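# Spread the towel flat beside the basket with two arms

## Task

Get the towel lying flat on the table in a single layer. It must stay at least one finger's width in from the table edge, at least two finger widths away from the basket's rim, and more than a hand's width away from the column of either arm. The basket must end up upright with all of its base on the table, no more than three finger widths from its starting spot, and turned roughly as it was. Release the towel and pull the grippers away at the end. Anything held in place only by the robot does not count.

## Robot and tools

Robot: two arms, left_arm and right_arm, each with six revolute joints and a two-finger parallel gripper. Their URDF root links sit at left_arm (+0.023, +0.298, 0) m with quat_wxyz (+0.996, 0, 0, -0.090) and right_arm (-0.023, -0.332, 0) m with quat_wxyz (+0.999, 0, 0, +0.048).

Scene frame: the origin is on the tabletop midway between the arms. +z is up, +x points out across the table, and left_arm is on the +y side. The arm names are labels only and do not match image sides. Each gripper has its own axes: the fingers point along its +z and close along its y. The reported end_effector_position is the point between the pads, about 1 cm short of the fingertips. Printed positions can be slightly wrong, more so when an arm reaches far.

The row used by both motion tools has 14 numbers, all within [-1, 1], and both arms are always included. The order is dx, dy, dz, rx, ry, rz, opening for left_arm, then the same seven for right_arm. The first six are an offset, not a pose. They are expressed in that gripper's own axes and measured from its pose at the start of the action or move, which is the last pose a result reported. The scale is 1.0 = 0.6 m for translation and 1.0 = 180 degrees for rotation, and rx, ry, rz form one rotation vector. Opening is absolute: +1 is fully open (0.093 m) and -1 is closed. A row may carry 12 extra numbers from 0 to 1. These scale joint stiffness: left_arm's six joints first, then right_arm's, in Joint positions order. A scale stays in force until you write a new one.

execute_actions(actions): a list of actions run one after another. Each action is a table of up to 15 rows, with one row per control step of 1/30 s. If a table is short, its last row is repeated for the rest of the 15 steps. Every row is measured from the action's start pose, not from the row before it. An empty list just returns the state and images.

move(target, speed, blocking): target is one 14-number row, offsets measured from the last reported pose. Each gripper follows a straight path to its target, and both paths finish together, taking between 0.5 and 10 s. A longer move stops early. speed is the top path speed in m/s, from 0.002 to 0.5 (default 0.25); turning is limited to twice that value in rad/s. The opening is sent at the start. Paths ignore obstacles and the other arm. Grippers lag, drift off the path and can overshoot the speed, especially when an arm is nearly straight. Faster contact hits harder, and a target placed deeper past a contact presses harder. With blocking=false the call returns after 0.5 s while the motion continues. Until a result shows the move has ended, other moves and actions are refused, so use wait or stop first. The result includes a move: line giving the ending (done, off_target, moving, held, fault), the limits that acted (paced = the pose sent was clipped; held = a check blocked steps, and the arm may then speed up sharply), and each gripper's remaining distance. If only one arm is named, the other arm finished normally.

wait(seconds): 0 to 10 s. Both arms keep their last command, and a running move continues. stop(): brakes a running move, which needs stopping room; the fingers keep moving. zoom_image(camera, region): gives a closer view of [x0, y0, x1, y1] in pixels of that camera's latest image, up to 504x504. Cameras: cam_head_left, cam_head_right, cam_high, cam_left_wrist, cam_right_wrist, each 504x504. read_manual(section): licence texts only. finished_scene(scene): ends the current scene (pass its number) after the last command has been held. It cannot be undone and it reports success. Replying without a tool call ends everything.

Controller behaviour: at each step the commanded pose is clipped to within 70 mm and 16 degrees of the measured pose. Damped IK then drives the joints, favouring position over orientation. A far target therefore takes several actions, and after an action the arm only continues to its last clipped pose. Joint friction can leave the gripper up to about 31 mm short, and very small commands may do nothing. Hand target lines show where each gripper is currently being driven. A pose unreachable line means a clearance check altered or blocked that arm. HELD in the step readings marks steps where an arm was held back. To keep an arm still, send the offset back to its wanted pose in the first call of a reply, then zeros in later calls. Always send the opening it should have. The robot keeps the last command while you are composing a reply.

Gripping: grip_measured is the motor position on the opening scale. The pads meet near -0.94, and each mm of object width adds about 0.0208. Each gripper has its own fixed offset of up to ±0.02. Commanding below the width reading adds squeeze force, up to about 50-62 N per pad, less on thin parts under about 5 mm. To keep holding, keep sending the same closing number. The last entry of Joint positions is the opening in metres and stops at zero. For a towel this means the grip is weak, so pinch a corner or fold firmly.

Avoid: pushing anything off the table (this fails the task), tipping or shifting the basket, letting the arms collide or press together, dropping or slipping the cloth, and slamming or pushing hard. Motor heat builds while holding loads. MOTOR HOT appears from 75 °C. At 90 °C that arm halts for 10 s, and at 100 °C it goes limp and falls, reported as OVER-TEMPERATURE FAULT. Finish with the grippers open and raised clear of the towel and basket. Something may occasionally tug on a part you are holding.

Each tool is called after "Call:" in YAML: its name, and indented under it one key for each argument.

## Session

Call:
execute_actions:
  actions: []

Scene clock: 0.00 s.
left_arm: end_effector_position=(+0.2987, +0.2959, +0.3550) grip_measured=+0.984 end_effector_quat_wxyz=(+0.374, -0.443, +0.594, -0.558) | right_arm: end_effector_position=(+0.4389, -0.4829, +0.2348) grip_measured=+0.995 end_effector_quat_wxyz=(+0.649, +0.644, +0.401, +0.053)
Joint positions: left_arm=[ 0.611  0.721  0.861 -0.275  0.765 -1.527  0.092] | right_arm=[-0.143  1.718  1.084  0.398  0.871  1.279  0.093]
Joint velocities: left_arm=[-0.002  0.017 -0.012 -0.007 -0.022 -0.037  0.   ] | right_arm=[ 0.002 -0.007 -0.012 -0.022  0.066 -0.007  0.   ]
Motor temperatures (°C, as the motors report them): left_arm=[21 23 23 20 20 21] | right_arm=[23 23 22 20 22 23]
Hand target (left_arm): +0.299, +0.296, +0.355; +0.374, -0.443, +0.594, -0.558
Hand target (right_arm): +0.439, -0.483, +0.235; +0.649, +0.644, +0.401, +0.053
Joint stiffness scale: left_arm=[1. 1. 1. 1. 1. 1.] | right_arm=[1. 1. 1. 1. 1. 1.]

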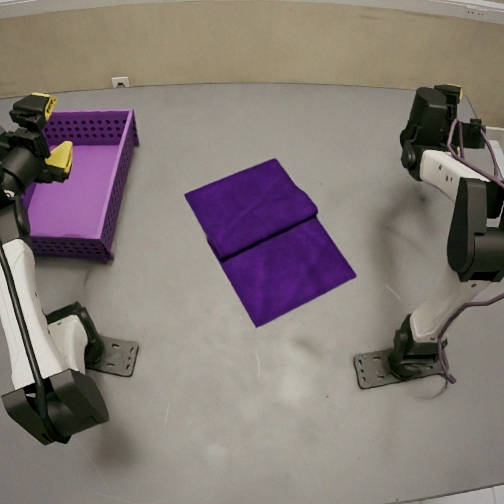

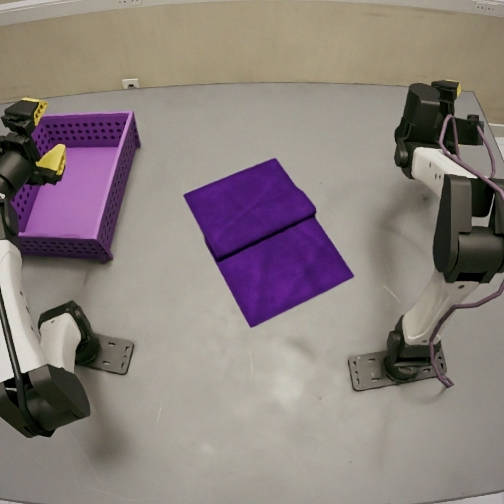

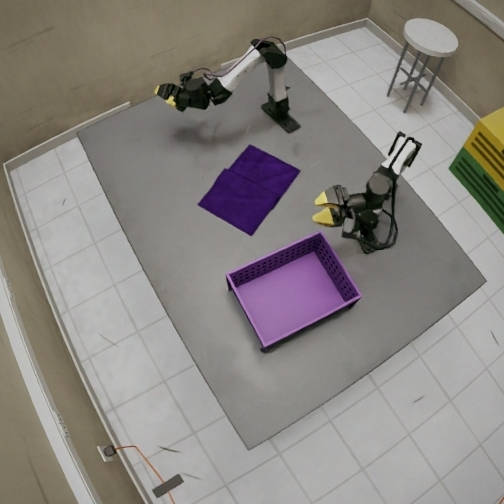

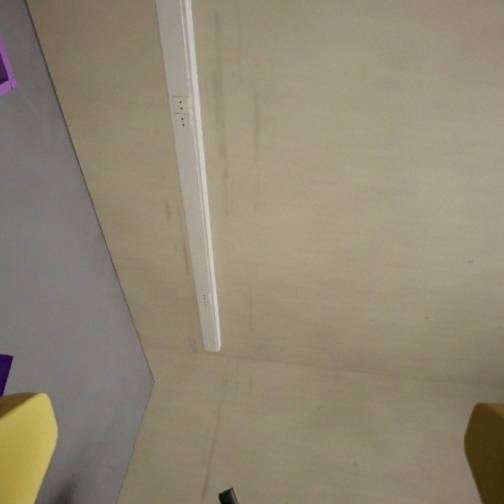

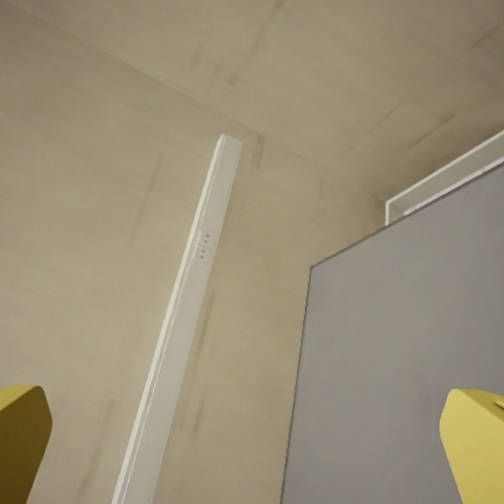

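Call:
zoom_image:
  camera: "cam_head_left"
  region: [170,140,370,340]

Call:
zoom_image:
  camera: "cam_high"
  region: [180,130,320,250]

Region (170, 140, 370, 340) of cam_head_left's 504x504 image, scaled by 2.520, with more detail than that image has.

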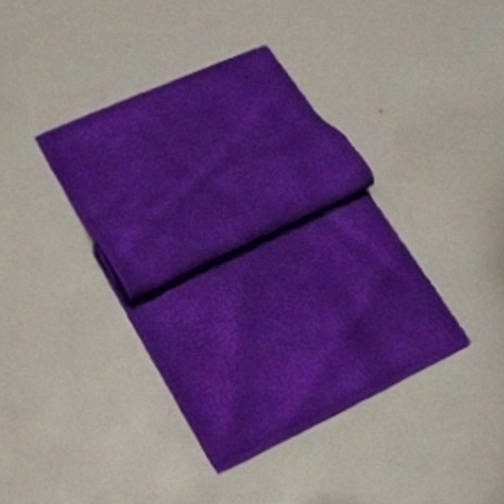

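Region (180, 130, 320, 250) of cam_high's 504x504 image, scaled by 3.600, with more detail than that image has; it fills the top 432 rows of this view, and the rest is white.

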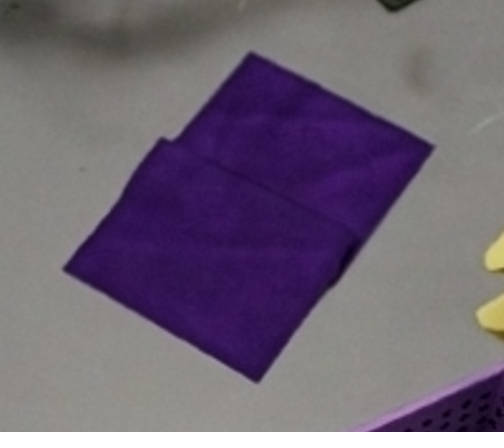

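Call:
move:
  target: [0.332,0.369,0.427,-0.206,0.276,0.504,-1,0.143,-0.255,-0.646,-0.087,0.561,-0.627,1]
  speed: 0.35

Scene clock: 7.67 s.
left_arm: end_effector_position=(+0.4475, +0.0230, +0.1166) grip_measured=-1.000 end_effector_quat_wxyz=(+0.251, +0.244, +0.935, -0.063) | right_arm: end_effector_position=(+0.1983, -0.1612, +0.1179) grip_measured=+0.995 end_effector_quat_wxyz=(+0.004, -0.224, +0.975, -0.016)
Joint positions: left_arm=[-0.408  2.016  1.676 -0.709 -0.043 -0.066  0.   ] | right_arm=[ 0.58   1.608  1.3   -1.27   0.033  0.225  0.093]
Joint velocities: left_arm=[ 0.002 -0.007 -0.017 -0.095 -0.037  0.066  0.   ] | right_arm=[-0.002 -0.002  0.002 -0.007  0.007 -0.051 -0.001]
Motor temperatures (°C, as the motors report them): left_arm=[21 24 25 22 20 21] | right_arm=[23 25 24 23 22 23]
Hand target (left_arm): +0.448, +0.020, +0.118; +0.252, +0.251, +0.933, -0.058
Hand target (right_arm): +0.197, -0.159, +0.118; -0.004, -0.231, +0.973, -0.017
Off the commanded pose (left_arm): 0.005 m, 1 deg.
Off the commanded pose (right_arm): 0.011 m, 2 deg.
Joint stiffness scale: left_arm=[1. 1. 1. 1. 1. 1.] | right_arm=[1. 1. 1. 1. 1. 1.]
move: off_target (right_arm)

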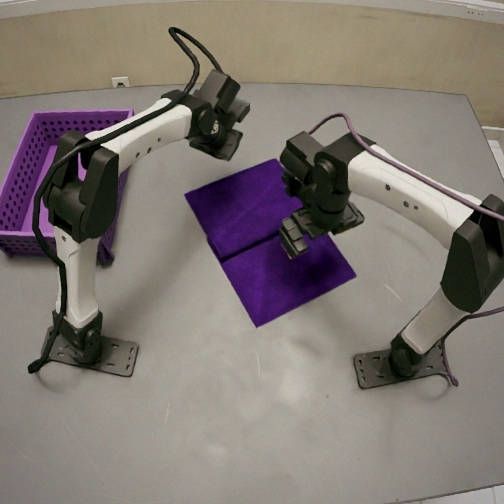

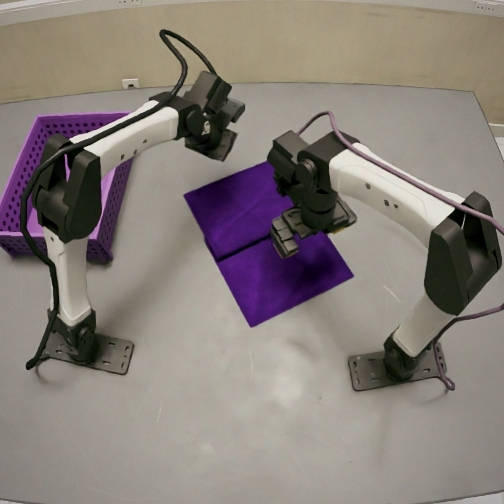

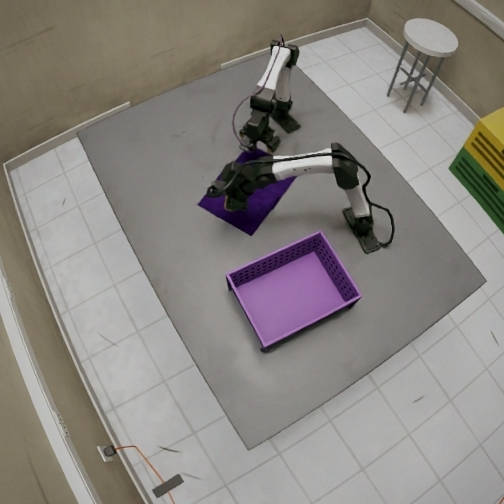

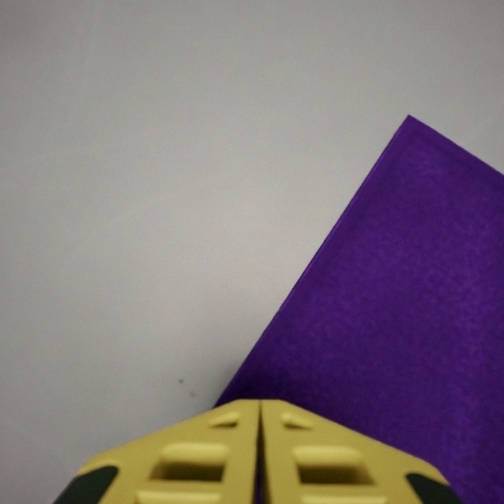

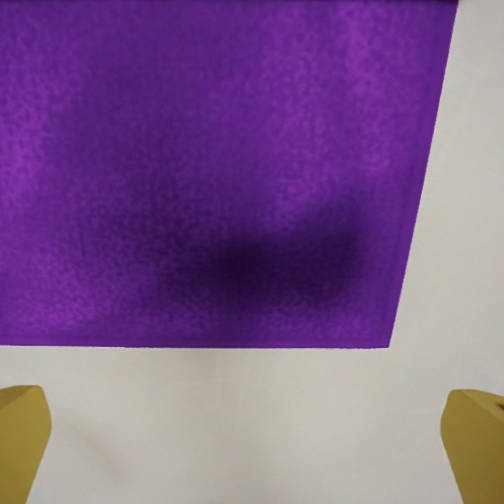

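Call:
move:
  target: [0.083,-0.045,0.163,0,0,0,-1,0.08,0.085,0.18,-0.01,0,0,1]
  speed: 0.09

Scene clock: 10.50 s.
left_arm: end_effector_position=(+0.4449, -0.0023, +0.0199) grip_measured=-1.000 end_effector_quat_wxyz=(+0.258, +0.244, +0.932, -0.068) | right_arm: end_effector_position=(+0.1421, -0.1364, +0.0181) grip_measured=+0.995 end_effector_quat_wxyz=(+0.016, -0.225, +0.974, +0.004)
Joint positions: left_arm=[-0.459  2.152  1.477 -0.359 -0.065 -0.11   0.   ] | right_arm=[ 0.781  1.592  0.869 -0.818  0.013  0.424  0.093]
Joint velocities: left_arm=[0.002 0.007 0.002 0.066 0.007 0.066 0.   ] | right_arm=[-0.007  0.002 -0.002  0.007 -0.007 -0.037 -0.   ]
Motor temperatures (°C, as the motors report them): left_arm=[21 25 25 22 20 21] | right_arm=[23 25 25 22 22 23]
Hand target (left_arm): +0.439, -0.003, +0.007; +0.251, +0.244, +0.934, -0.063
Hand target (right_arm): +0.136, -0.140, +0.009; +0.003, -0.223, +0.975, -0.003
Off the commanded pose (left_arm): 0.014 m, 1 deg.
Off the commanded pose (right_arm): 0.013 m, 2 deg.
Joint stiffness scale: left_arm=[1. 1. 1. 1. 1. 1.] | right_arm=[1. 1. 1. 1. 1. 1.]
move: off_target (left_arm, right_arm)

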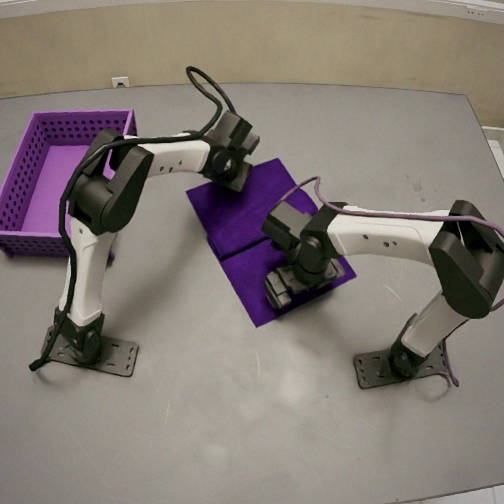

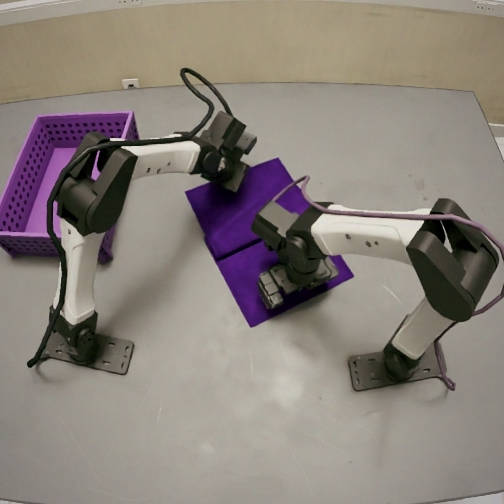

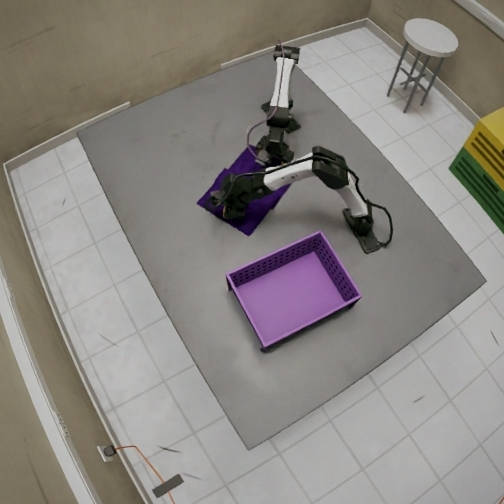

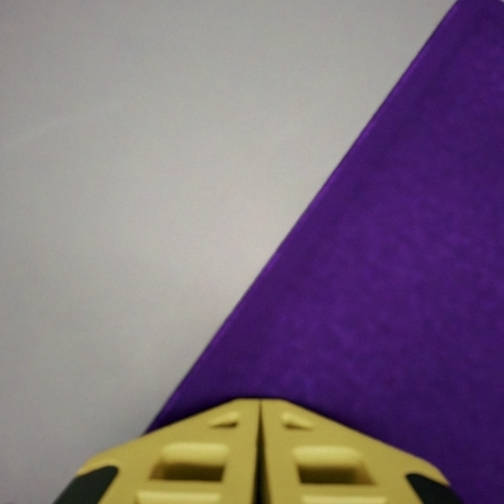

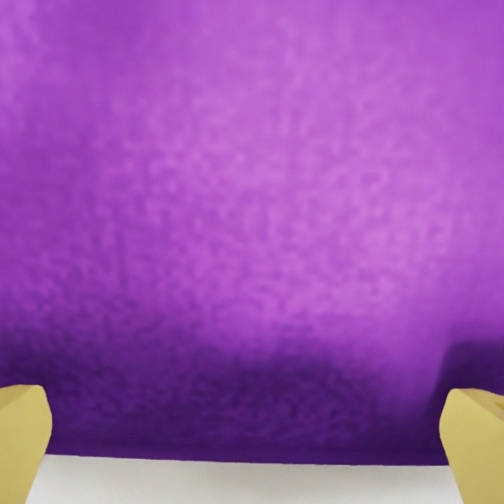

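Call:
execute_actions:
  actions:
    - [[0,0.02,0.024,0,0,0,-1,0.01,0,0.02,0,0,0,1]]
    - [[-0.012,0.05,0.033,0,0,0,-1,0.01,0,0.02,0,0,0,1]]
    - [[-0.012,0.05,0.033,0,0,0,-1,0.01,0,0.02,0,0,0,1]]
    - [[-0.012,0.05,0.033,0,0,0,-1,0.01,0,0.02,0,0,0,1]]

Scene clock: 13.13 s.
left_arm: end_effector_position=(+0.5443, +0.0491, +0.0194) grip_measured=-1.000 end_effector_quat_wxyz=(+0.306, +0.226, +0.921, -0.081) | right_arm: end_effector_position=(+0.1422, -0.1366, +0.0097) grip_measured=+0.995 end_effector_quat_wxyz=(+0.029, -0.223, +0.974, +0.002)
Joint positions: left_arm=[-0.253  2.312  1.686 -0.301  0.04   0.035  0.   ] | right_arm=[ 0.793  1.592  0.83  -0.76   0.033  0.438  0.093]
Joint velocities: left_arm=[ 0.007 -0.017  0.002  0.022 -0.007 -0.022  0.   ] | right_arm=[-0.017 -0.007 -0.002  0.051  0.007 -0.022 -0.001]
Motor temperatures (°C, as the motors report them): left_arm=[21 25 25 23 20 21] | right_arm=[23 25 25 22 22 23]
Hand target (left_arm): +0.542, +0.050, +0.007; +0.292, +0.232, +0.925, -0.080
Hand target (right_arm): +0.137, -0.139, -0.002; +0.027, -0.224, +0.974, +0.003
Off the commanded pose (left_arm): 0.013 m, 2 deg.
Off the commanded pose (right_arm): 0.013 m, 0 deg.
Joint stiffness scale: left_arm=[1. 1. 1. 1. 1. 1.] | right_arm=[1. 1. 1. 1. 1. 1.]
Step readings (end_effector_position; steps 1 to 15: 1st action; 16 to 30: 2nd action; 31 to 45: 3rd action; 46 to 60: 4th action):
0: left_arm (+0.4449, -0.0023, +0.0199) | right_arm (+0.1423, -0.1361, +0.0181)
1: left_arm (+0.4454, -0.0020, +0.0190) | right_arm (+0.1425, -0.1358, +0.0172)
2: left_arm (+0.4464, -0.0018, +0.0181) | right_arm (+0.1425, -0.1358, +0.0159)
4: left_arm (+0.4491, -0.0013, +0.0183) | right_arm (+0.1411, -0.1375, +0.0133)
8: left_arm (+0.4521, +0.0002, +0.0183) | right_arm (+0.1409, -0.1378, +0.0121)
15: left_arm (+0.4523, +0.0000, +0.0183) | right_arm (+0.1417, -0.1368, +0.0122)
16: left_arm (+0.4541, +0.0003, +0.0183) | right_arm (+0.1418, -0.1367, +0.0113)
17: left_arm (+0.4585, +0.0009, +0.0182) | right_arm (+0.1418, -0.1370, +0.0104)
19: left_arm (+0.4698, +0.0063, +0.0183) | right_arm (+0.1421, -0.1366, +0.0102)
23: left_arm (+0.4820, +0.0161, +0.0185) | right_arm (+0.1421, -0.1367, +0.0103)
30: left_arm (+0.4824, +0.0162, +0.0186) | right_arm (+0.1421, -0.1367, +0.0103)
31: left_arm (+0.4846, +0.0166, +0.0186) | right_arm (+0.1421, -0.1367, +0.0100)
32: left_arm (+0.4894, +0.0166, +0.0189) | right_arm (+0.1421, -0.1368, +0.0098)
34: left_arm (+0.5007, +0.0217, +0.0185) | right_arm (+0.1421, -0.1367, +0.0097)
38: left_arm (+0.5122, +0.0321, +0.0188) | right_arm (+0.1422, -0.1367, +0.0097)
45: left_arm (+0.5128, +0.0323, +0.0189) | right_arm (+0.1422, -0.1367, +0.0097)
46: left_arm (+0.5152, +0.0328, +0.0191) | right_arm (+0.1422, -0.1367, +0.0097)
47: left_arm (+0.5207, +0.0326, +0.0195) | right_arm (+0.1422, -0.1365, +0.0097)
49: left_arm (+0.5322, +0.0376, +0.0189) | right_arm (+0.1422, -0.1365, +0.0097)
53: left_arm (+0.5436, +0.0486, +0.0193) | right_arm (+0.1422, -0.1366, +0.0097)
60: end_effector_position above

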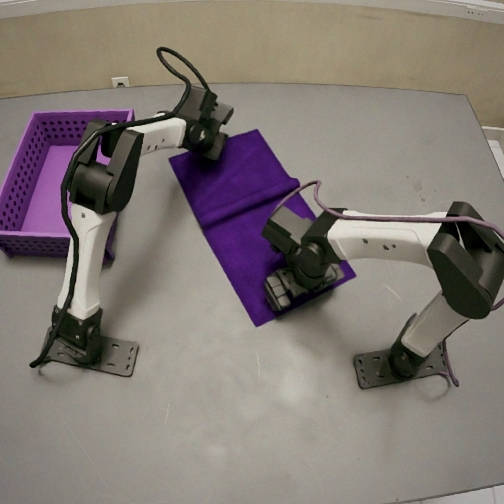

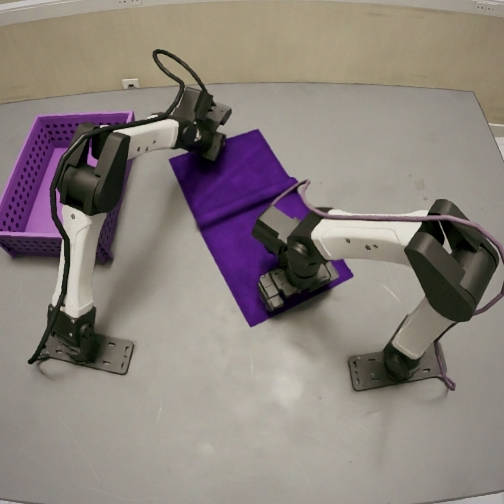

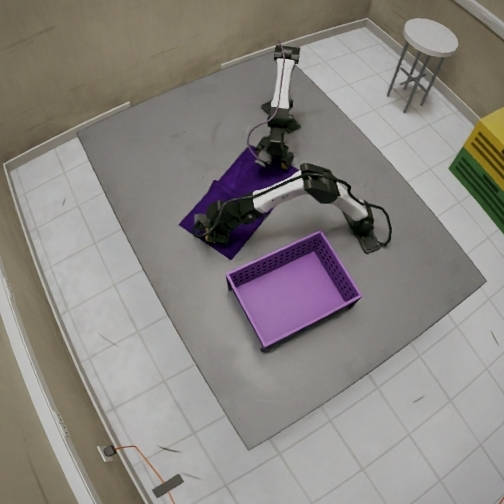

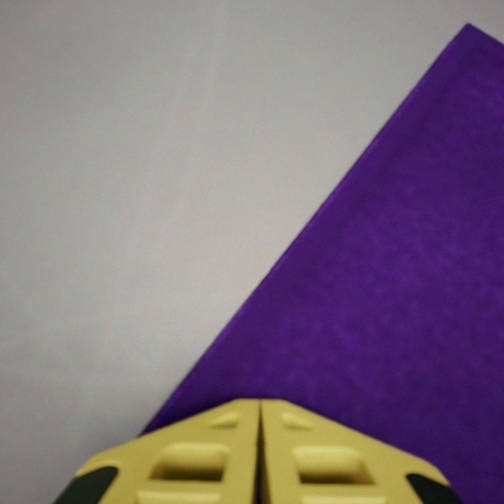

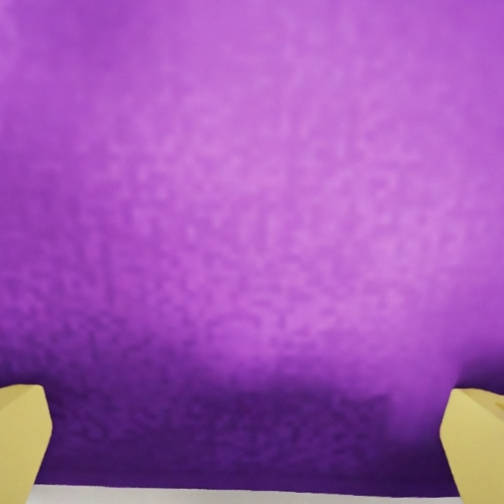

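Call:
execute_actions:
  actions:
    - [[-0.006,0.012,0.028,0,0,0,-1,0.04,0.025,0.012,0,0,0.012,1]]
    - [[-0.006,0.012,0.028,0,0,0,-1,0.04,0.025,0.012,0,0,0.012,1]]

Call:
zoom_image:
  camera: "cam_head_left"
  region: [120,90,380,350]

Scene clock: 14.80 s.
left_arm: end_effector_position=(+0.5682, +0.0376, +0.0202) grip_measured=-1.000 end_effector_quat_wxyz=(+0.324, +0.226, +0.914, -0.085) | right_arm: end_effector_position=(+0.1107, -0.1180, +0.0102) grip_measured=+0.995 end_effector_quat_wxyz=(+0.066, -0.192, +0.979, +0.007)
Joint positions: left_arm=[-0.253  2.393  1.81  -0.304  0.042  0.037  0.   ] | right_arm=[ 0.977  1.537  0.771 -0.711  0.092  0.682  0.093]
Joint velocities: left_arm=[ 0.002  0.022 -0.032  0.007 -0.007  0.022  0.   ] | right_arm=[-0.007 -0.012 -0.007  0.022  0.066 -0.022 -0.001]
Motor temperatures (°C, as the motors report them): left_arm=[21 26 26 23 20 21] | right_arm=[23 26 25 22 23 23]
Hand target (left_arm): +0.571, +0.043, +0.009; +0.316, +0.226, +0.918, -0.083
Hand target (right_arm): +0.099, -0.125, +0.001; +0.047, -0.191, +0.980, +0.004
Off the commanded pose (left_arm): 0.013 m, 1 deg.
Off the commanded pose (right_arm): 0.017 m, 2 deg.
Joint stiffness scale: left_arm=[1. 1. 1. 1. 1. 1.] | right_arm=[1. 1. 1. 1. 1. 1.]
Step readings (end_effector_position; steps 1 to 15: 1st action; 16 to 30: 2nd action):
0: left_arm (+0.5443, +0.0491, +0.0194) | right_arm (+0.1422, -0.1366, +0.0097)
1: left_arm (+0.5457, +0.0484, +0.0196) | right_arm (+0.1405, -0.1358, +0.0099)
2: left_arm (+0.5493, +0.0467, +0.0200) | right_arm (+0.1365, -0.1338, +0.0102)
4: left_arm (+0.5542, +0.0444, +0.0193) | right_arm (+0.1275, -0.1304, +0.0100)
8: left_arm (+0.5561, +0.0435, +0.0196) | right_arm (+0.1251, -0.1287, +0.0100)
15: left_arm (+0.5563, +0.0435, +0.0199) | right_arm (+0.1256, -0.1283, +0.0100)
16: left_arm (+0.5578, +0.0428, +0.0200) | right_arm (+0.1243, -0.1273, +0.0099)
17: left_arm (+0.5616, +0.0410, +0.0205) | right_arm (+0.1201, -0.1247, +0.0101)
19: left_arm (+0.5659, +0.0389, +0.0192) | right_arm (+0.1115, -0.1202, +0.0101)
23: left_arm (+0.5679, +0.0378, +0.0198) | right_arm (+0.1101, -0.1183, +0.0101)
30: end_effector_position above

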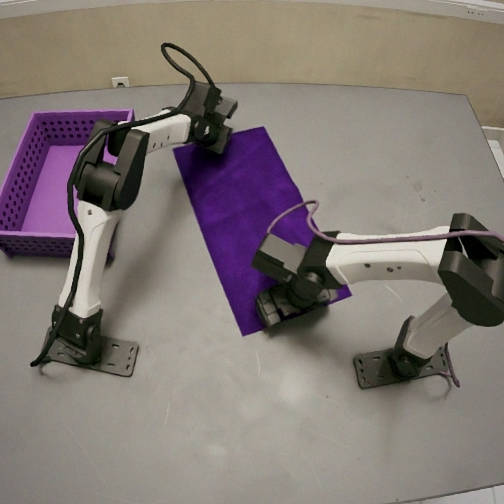

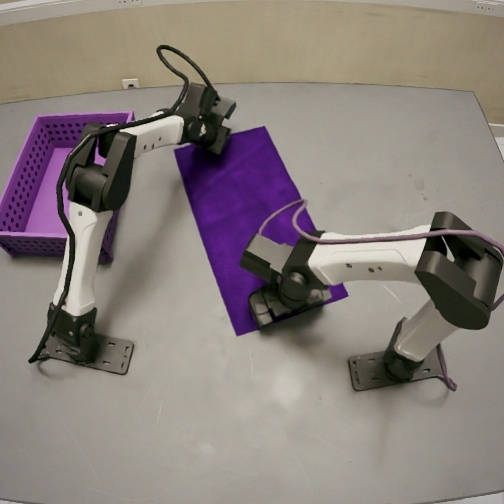

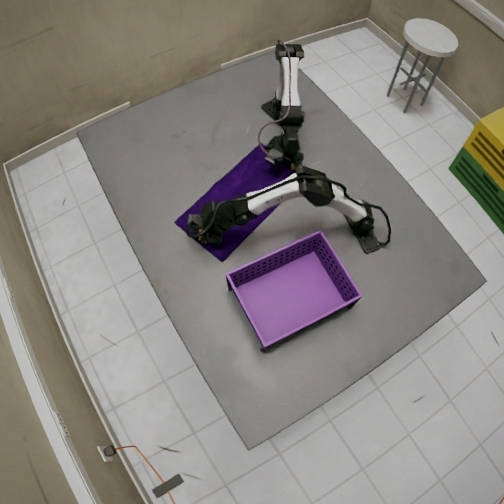

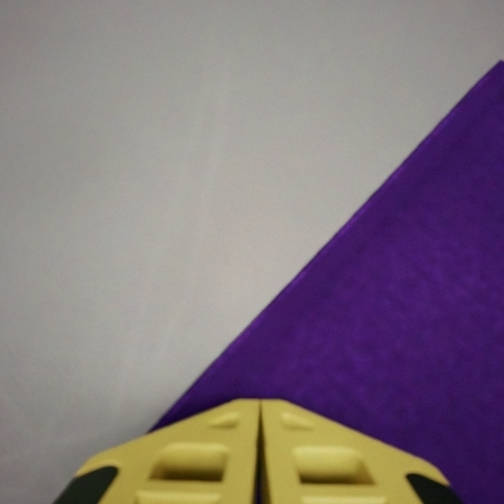

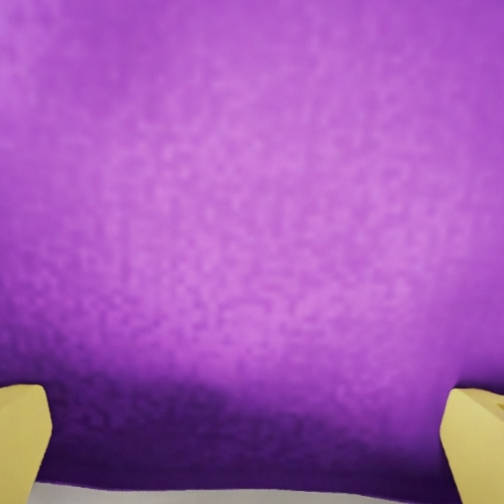

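Region (120, 90, 380, 350) of cam_head_left's 504x504 image, scaled by 1.938, with more detail than that image has.

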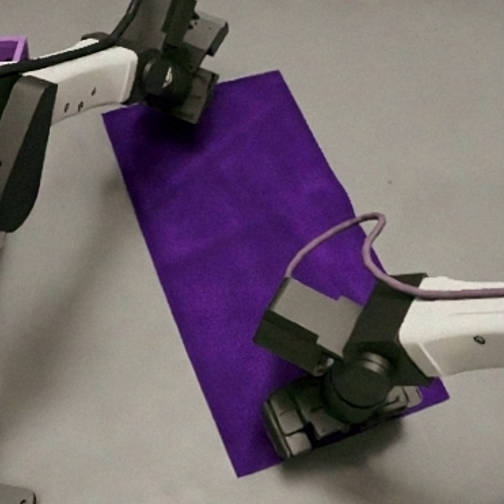

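A small hump remains on the right; a bit more pull and rotation, then retreat.

Call:
execute_actions:
  actions:
    - [[-0.004,0.012,0.024,0,0,0,-1,0.035,0.01,0.01,0,0,0.04,1]]
    - [[-0.05,0,-0.06,0,0,0,-1,0,0,-0.07,0,0,0,1]]

Call:
move:
  target: [0.3,0,-0.66,0,0,0,-1,0,-0.5,-0.2,0,0,0.1,1]
  speed: 0.35

Call:
zoom_image:
  camera: "cam_head_left"
  region: [110,90,410,390]

Scene clock: 16.37 s.
left_arm: end_effector_position=(+0.5773, +0.0322, +0.0648) grip_measured=-1.000 end_effector_quat_wxyz=(+0.333, +0.227, +0.911, -0.090) | right_arm: end_effector_position=(+0.1001, -0.1133, +0.0501) grip_measured=+0.995 end_effector_quat_wxyz=(+0.095, -0.136, +0.986, +0.019)
Joint positions: left_arm=[-0.253  2.374  1.946 -0.439  0.049  0.037  0.   ] | right_arm=[ 1.055  1.421  0.834 -0.85   0.141  0.868  0.093]
Joint velocities: left_arm=[ 0.007 -0.002 -0.007 -0.081  0.007  0.022  0.   ] | right_arm=[-0.012 -0.002 -0.012 -0.095  0.022 -0.037 -0.   ]
Motor temperatures (°C, as the motors report them): left_arm=[21 27 26 23 20 21] | right_arm=[23 26 25 22 23 23]
Hand target (left_arm): +0.577, +0.033, +0.067; +0.331, +0.227, +0.911, -0.090
Hand target (right_arm): +0.097, -0.116, +0.052; +0.091, -0.135, +0.986, +0.013
Off the commanded pose (left_arm): 0.002 m, 0 deg.
Off the commanded pose (right_arm): 0.004 m, 1 deg.
Joint stiffness scale: left_arm=[1. 1. 1. 1. 1. 1.] | right_arm=[1. 1. 1. 1. 1. 1.]
Step readings (end_effector_position; steps 1 to 15: 1st action; 16 to 30: 2nd action):
0: left_arm (+0.5682, +0.0376, +0.0202) | right_arm (+0.1108, -0.1180, +0.0103)
1: left_arm (+0.5693, +0.0371, +0.0203) | right_arm (+0.1102, -0.1174, +0.0102)
2: left_arm (+0.5724, +0.0356, +0.0208) | right_arm (+0.1078, -0.1163, +0.0104)
4: left_arm (+0.5758, +0.0336, +0.0200) | right_arm (+0.1029, -0.1142, +0.0105)
8: left_arm (+0.5771, +0.0323, +0.0204) | right_arm (+0.1030, -0.1128, +0.0107)
15: left_arm (+0.5773, +0.0322, +0.0204) | right_arm (+0.1044, -0.1126, +0.0109)
16: left_arm (+0.5767, +0.0325, +0.0229) | right_arm (+0.1041, -0.1133, +0.0148)
17: left_arm (+0.5756, +0.0330, +0.0254) | right_arm (+0.1027, -0.1142, +0.0213)
19: left_arm (+0.5760, +0.0328, +0.0369) | right_arm (+0.1028, -0.1099, +0.0376)
23: left_arm (+0.5795, +0.0312, +0.0615) | right_arm (+0.1039, -0.1050, +0.0516)
30: end_effector_position above

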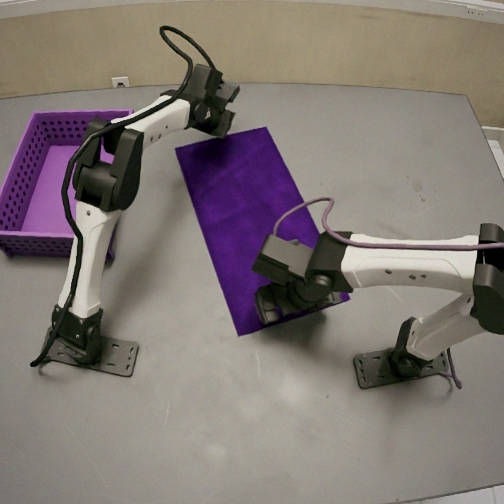

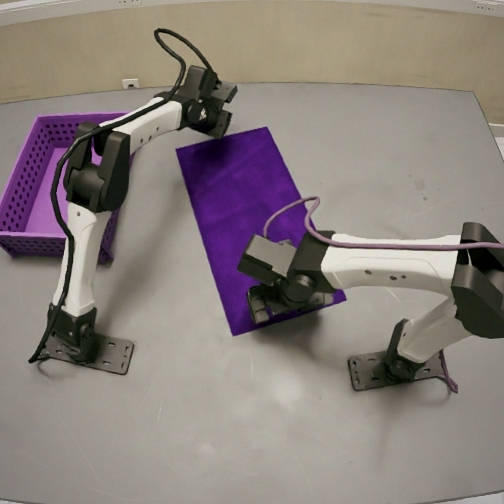

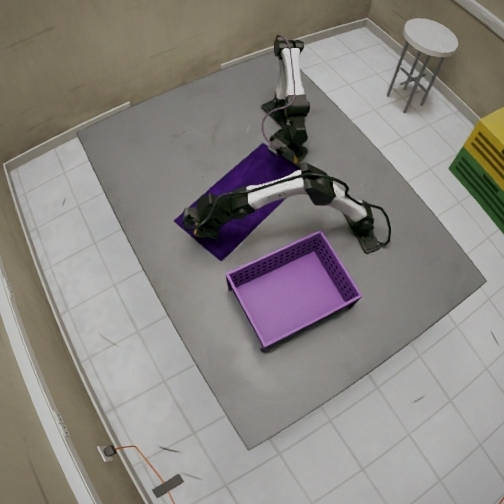

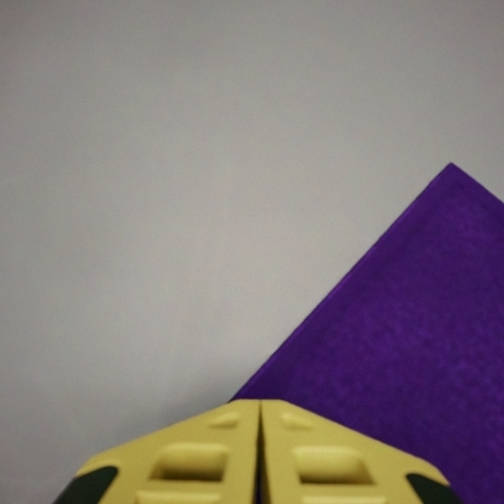

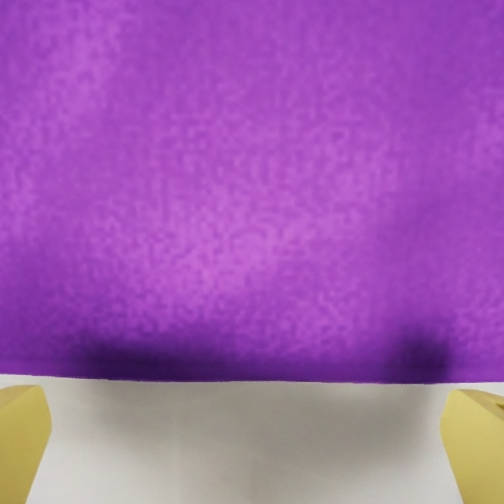

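Scene clock: 18.40 s.
left_arm: end_effector_position=(+0.2342, +0.2267, +0.2441) grip_measured=-1.000 end_effector_quat_wxyz=(+0.327, +0.225, +0.913, -0.089) | right_arm: end_effector_position=(+0.1604, -0.4022, +0.1549) grip_measured=+0.995 end_effector_quat_wxyz=(+0.082, +0.023, +0.995, +0.044)
Joint positions: left_arm=[ 0.024  0.869  1.111 -1.151  0.221  0.25   0.   ] | right_arm=[-0.592  1.181  1.085 -1.367 -0.153 -0.442  0.093]
Joint velocities: left_arm=[-0.002 -0.007 -0.017 -0.095  0.007  0.022  0.   ] | right_arm=[ 0.007 -0.002 -0.002  0.037  0.007  0.022 -0.001]
Motor temperatures (°C, as the motors report them): left_arm=[21 27 26 23 20 21] | right_arm=[23 26 25 22 23 23]
Hand target (left_arm): +0.234, +0.227, +0.249; +0.332, +0.227, +0.911, -0.091
Hand target (right_arm): +0.160, -0.403, +0.156; +0.077, +0.022, +0.996, +0.049
Off the commanded pose (left_arm): 0.009 m, 1 deg.
Off the commanded pose (right_arm): 0.012 m, 2 deg.
Joint stiffness scale: left_arm=[1. 1. 1. 1. 1. 1.] | right_arm=[1. 1. 1. 1. 1. 1.]
move: off_target (right_arm)

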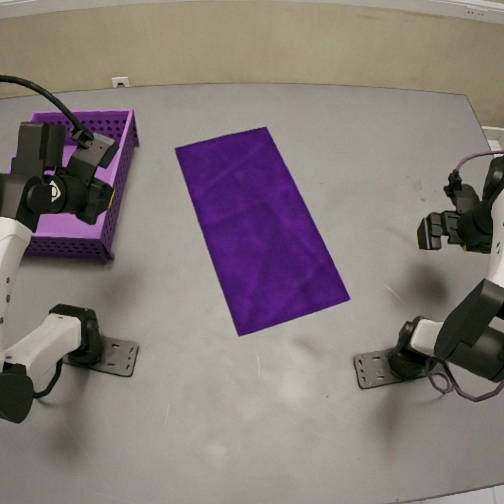

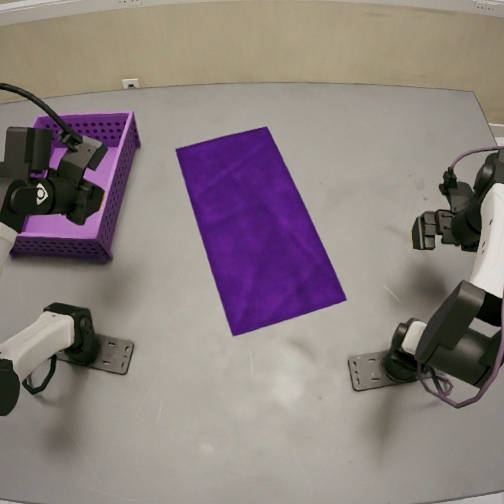

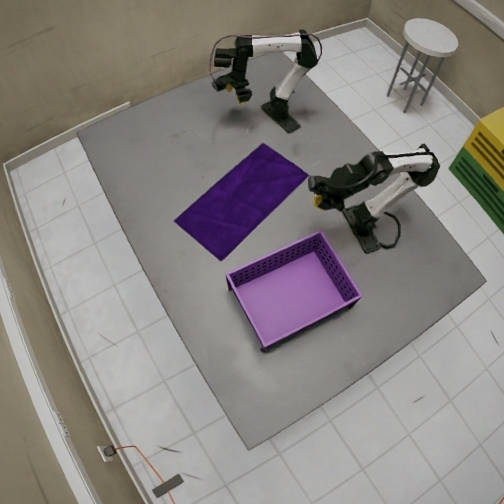

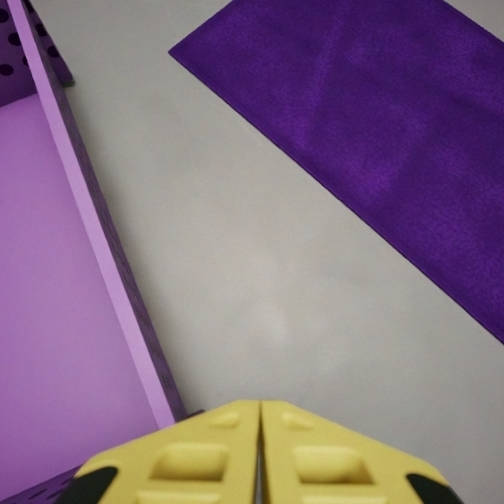

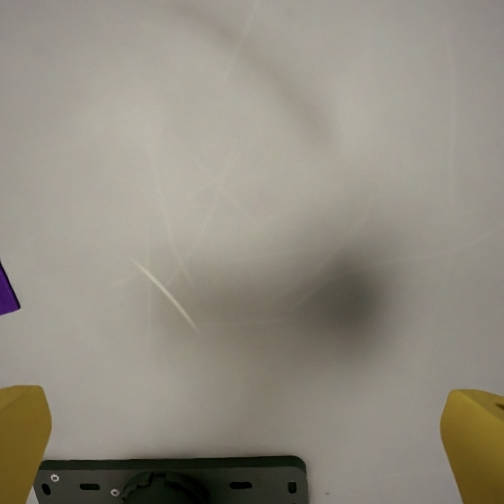

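Region (110, 90, 410, 390) of cam_head_left's 504x504 image, scaled by 1.680, with more detail than that image has.

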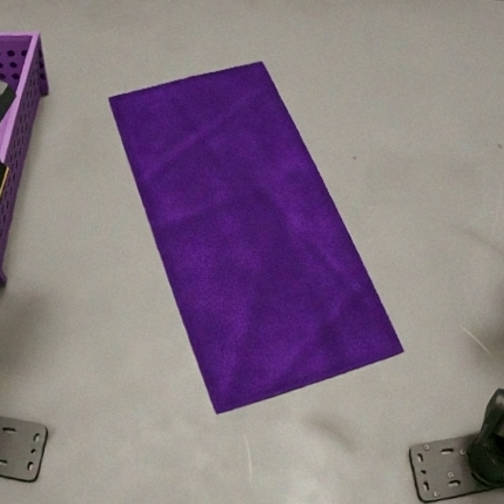

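Call:
finished_scene:
  scene: 1

The scene is finished: the task was done.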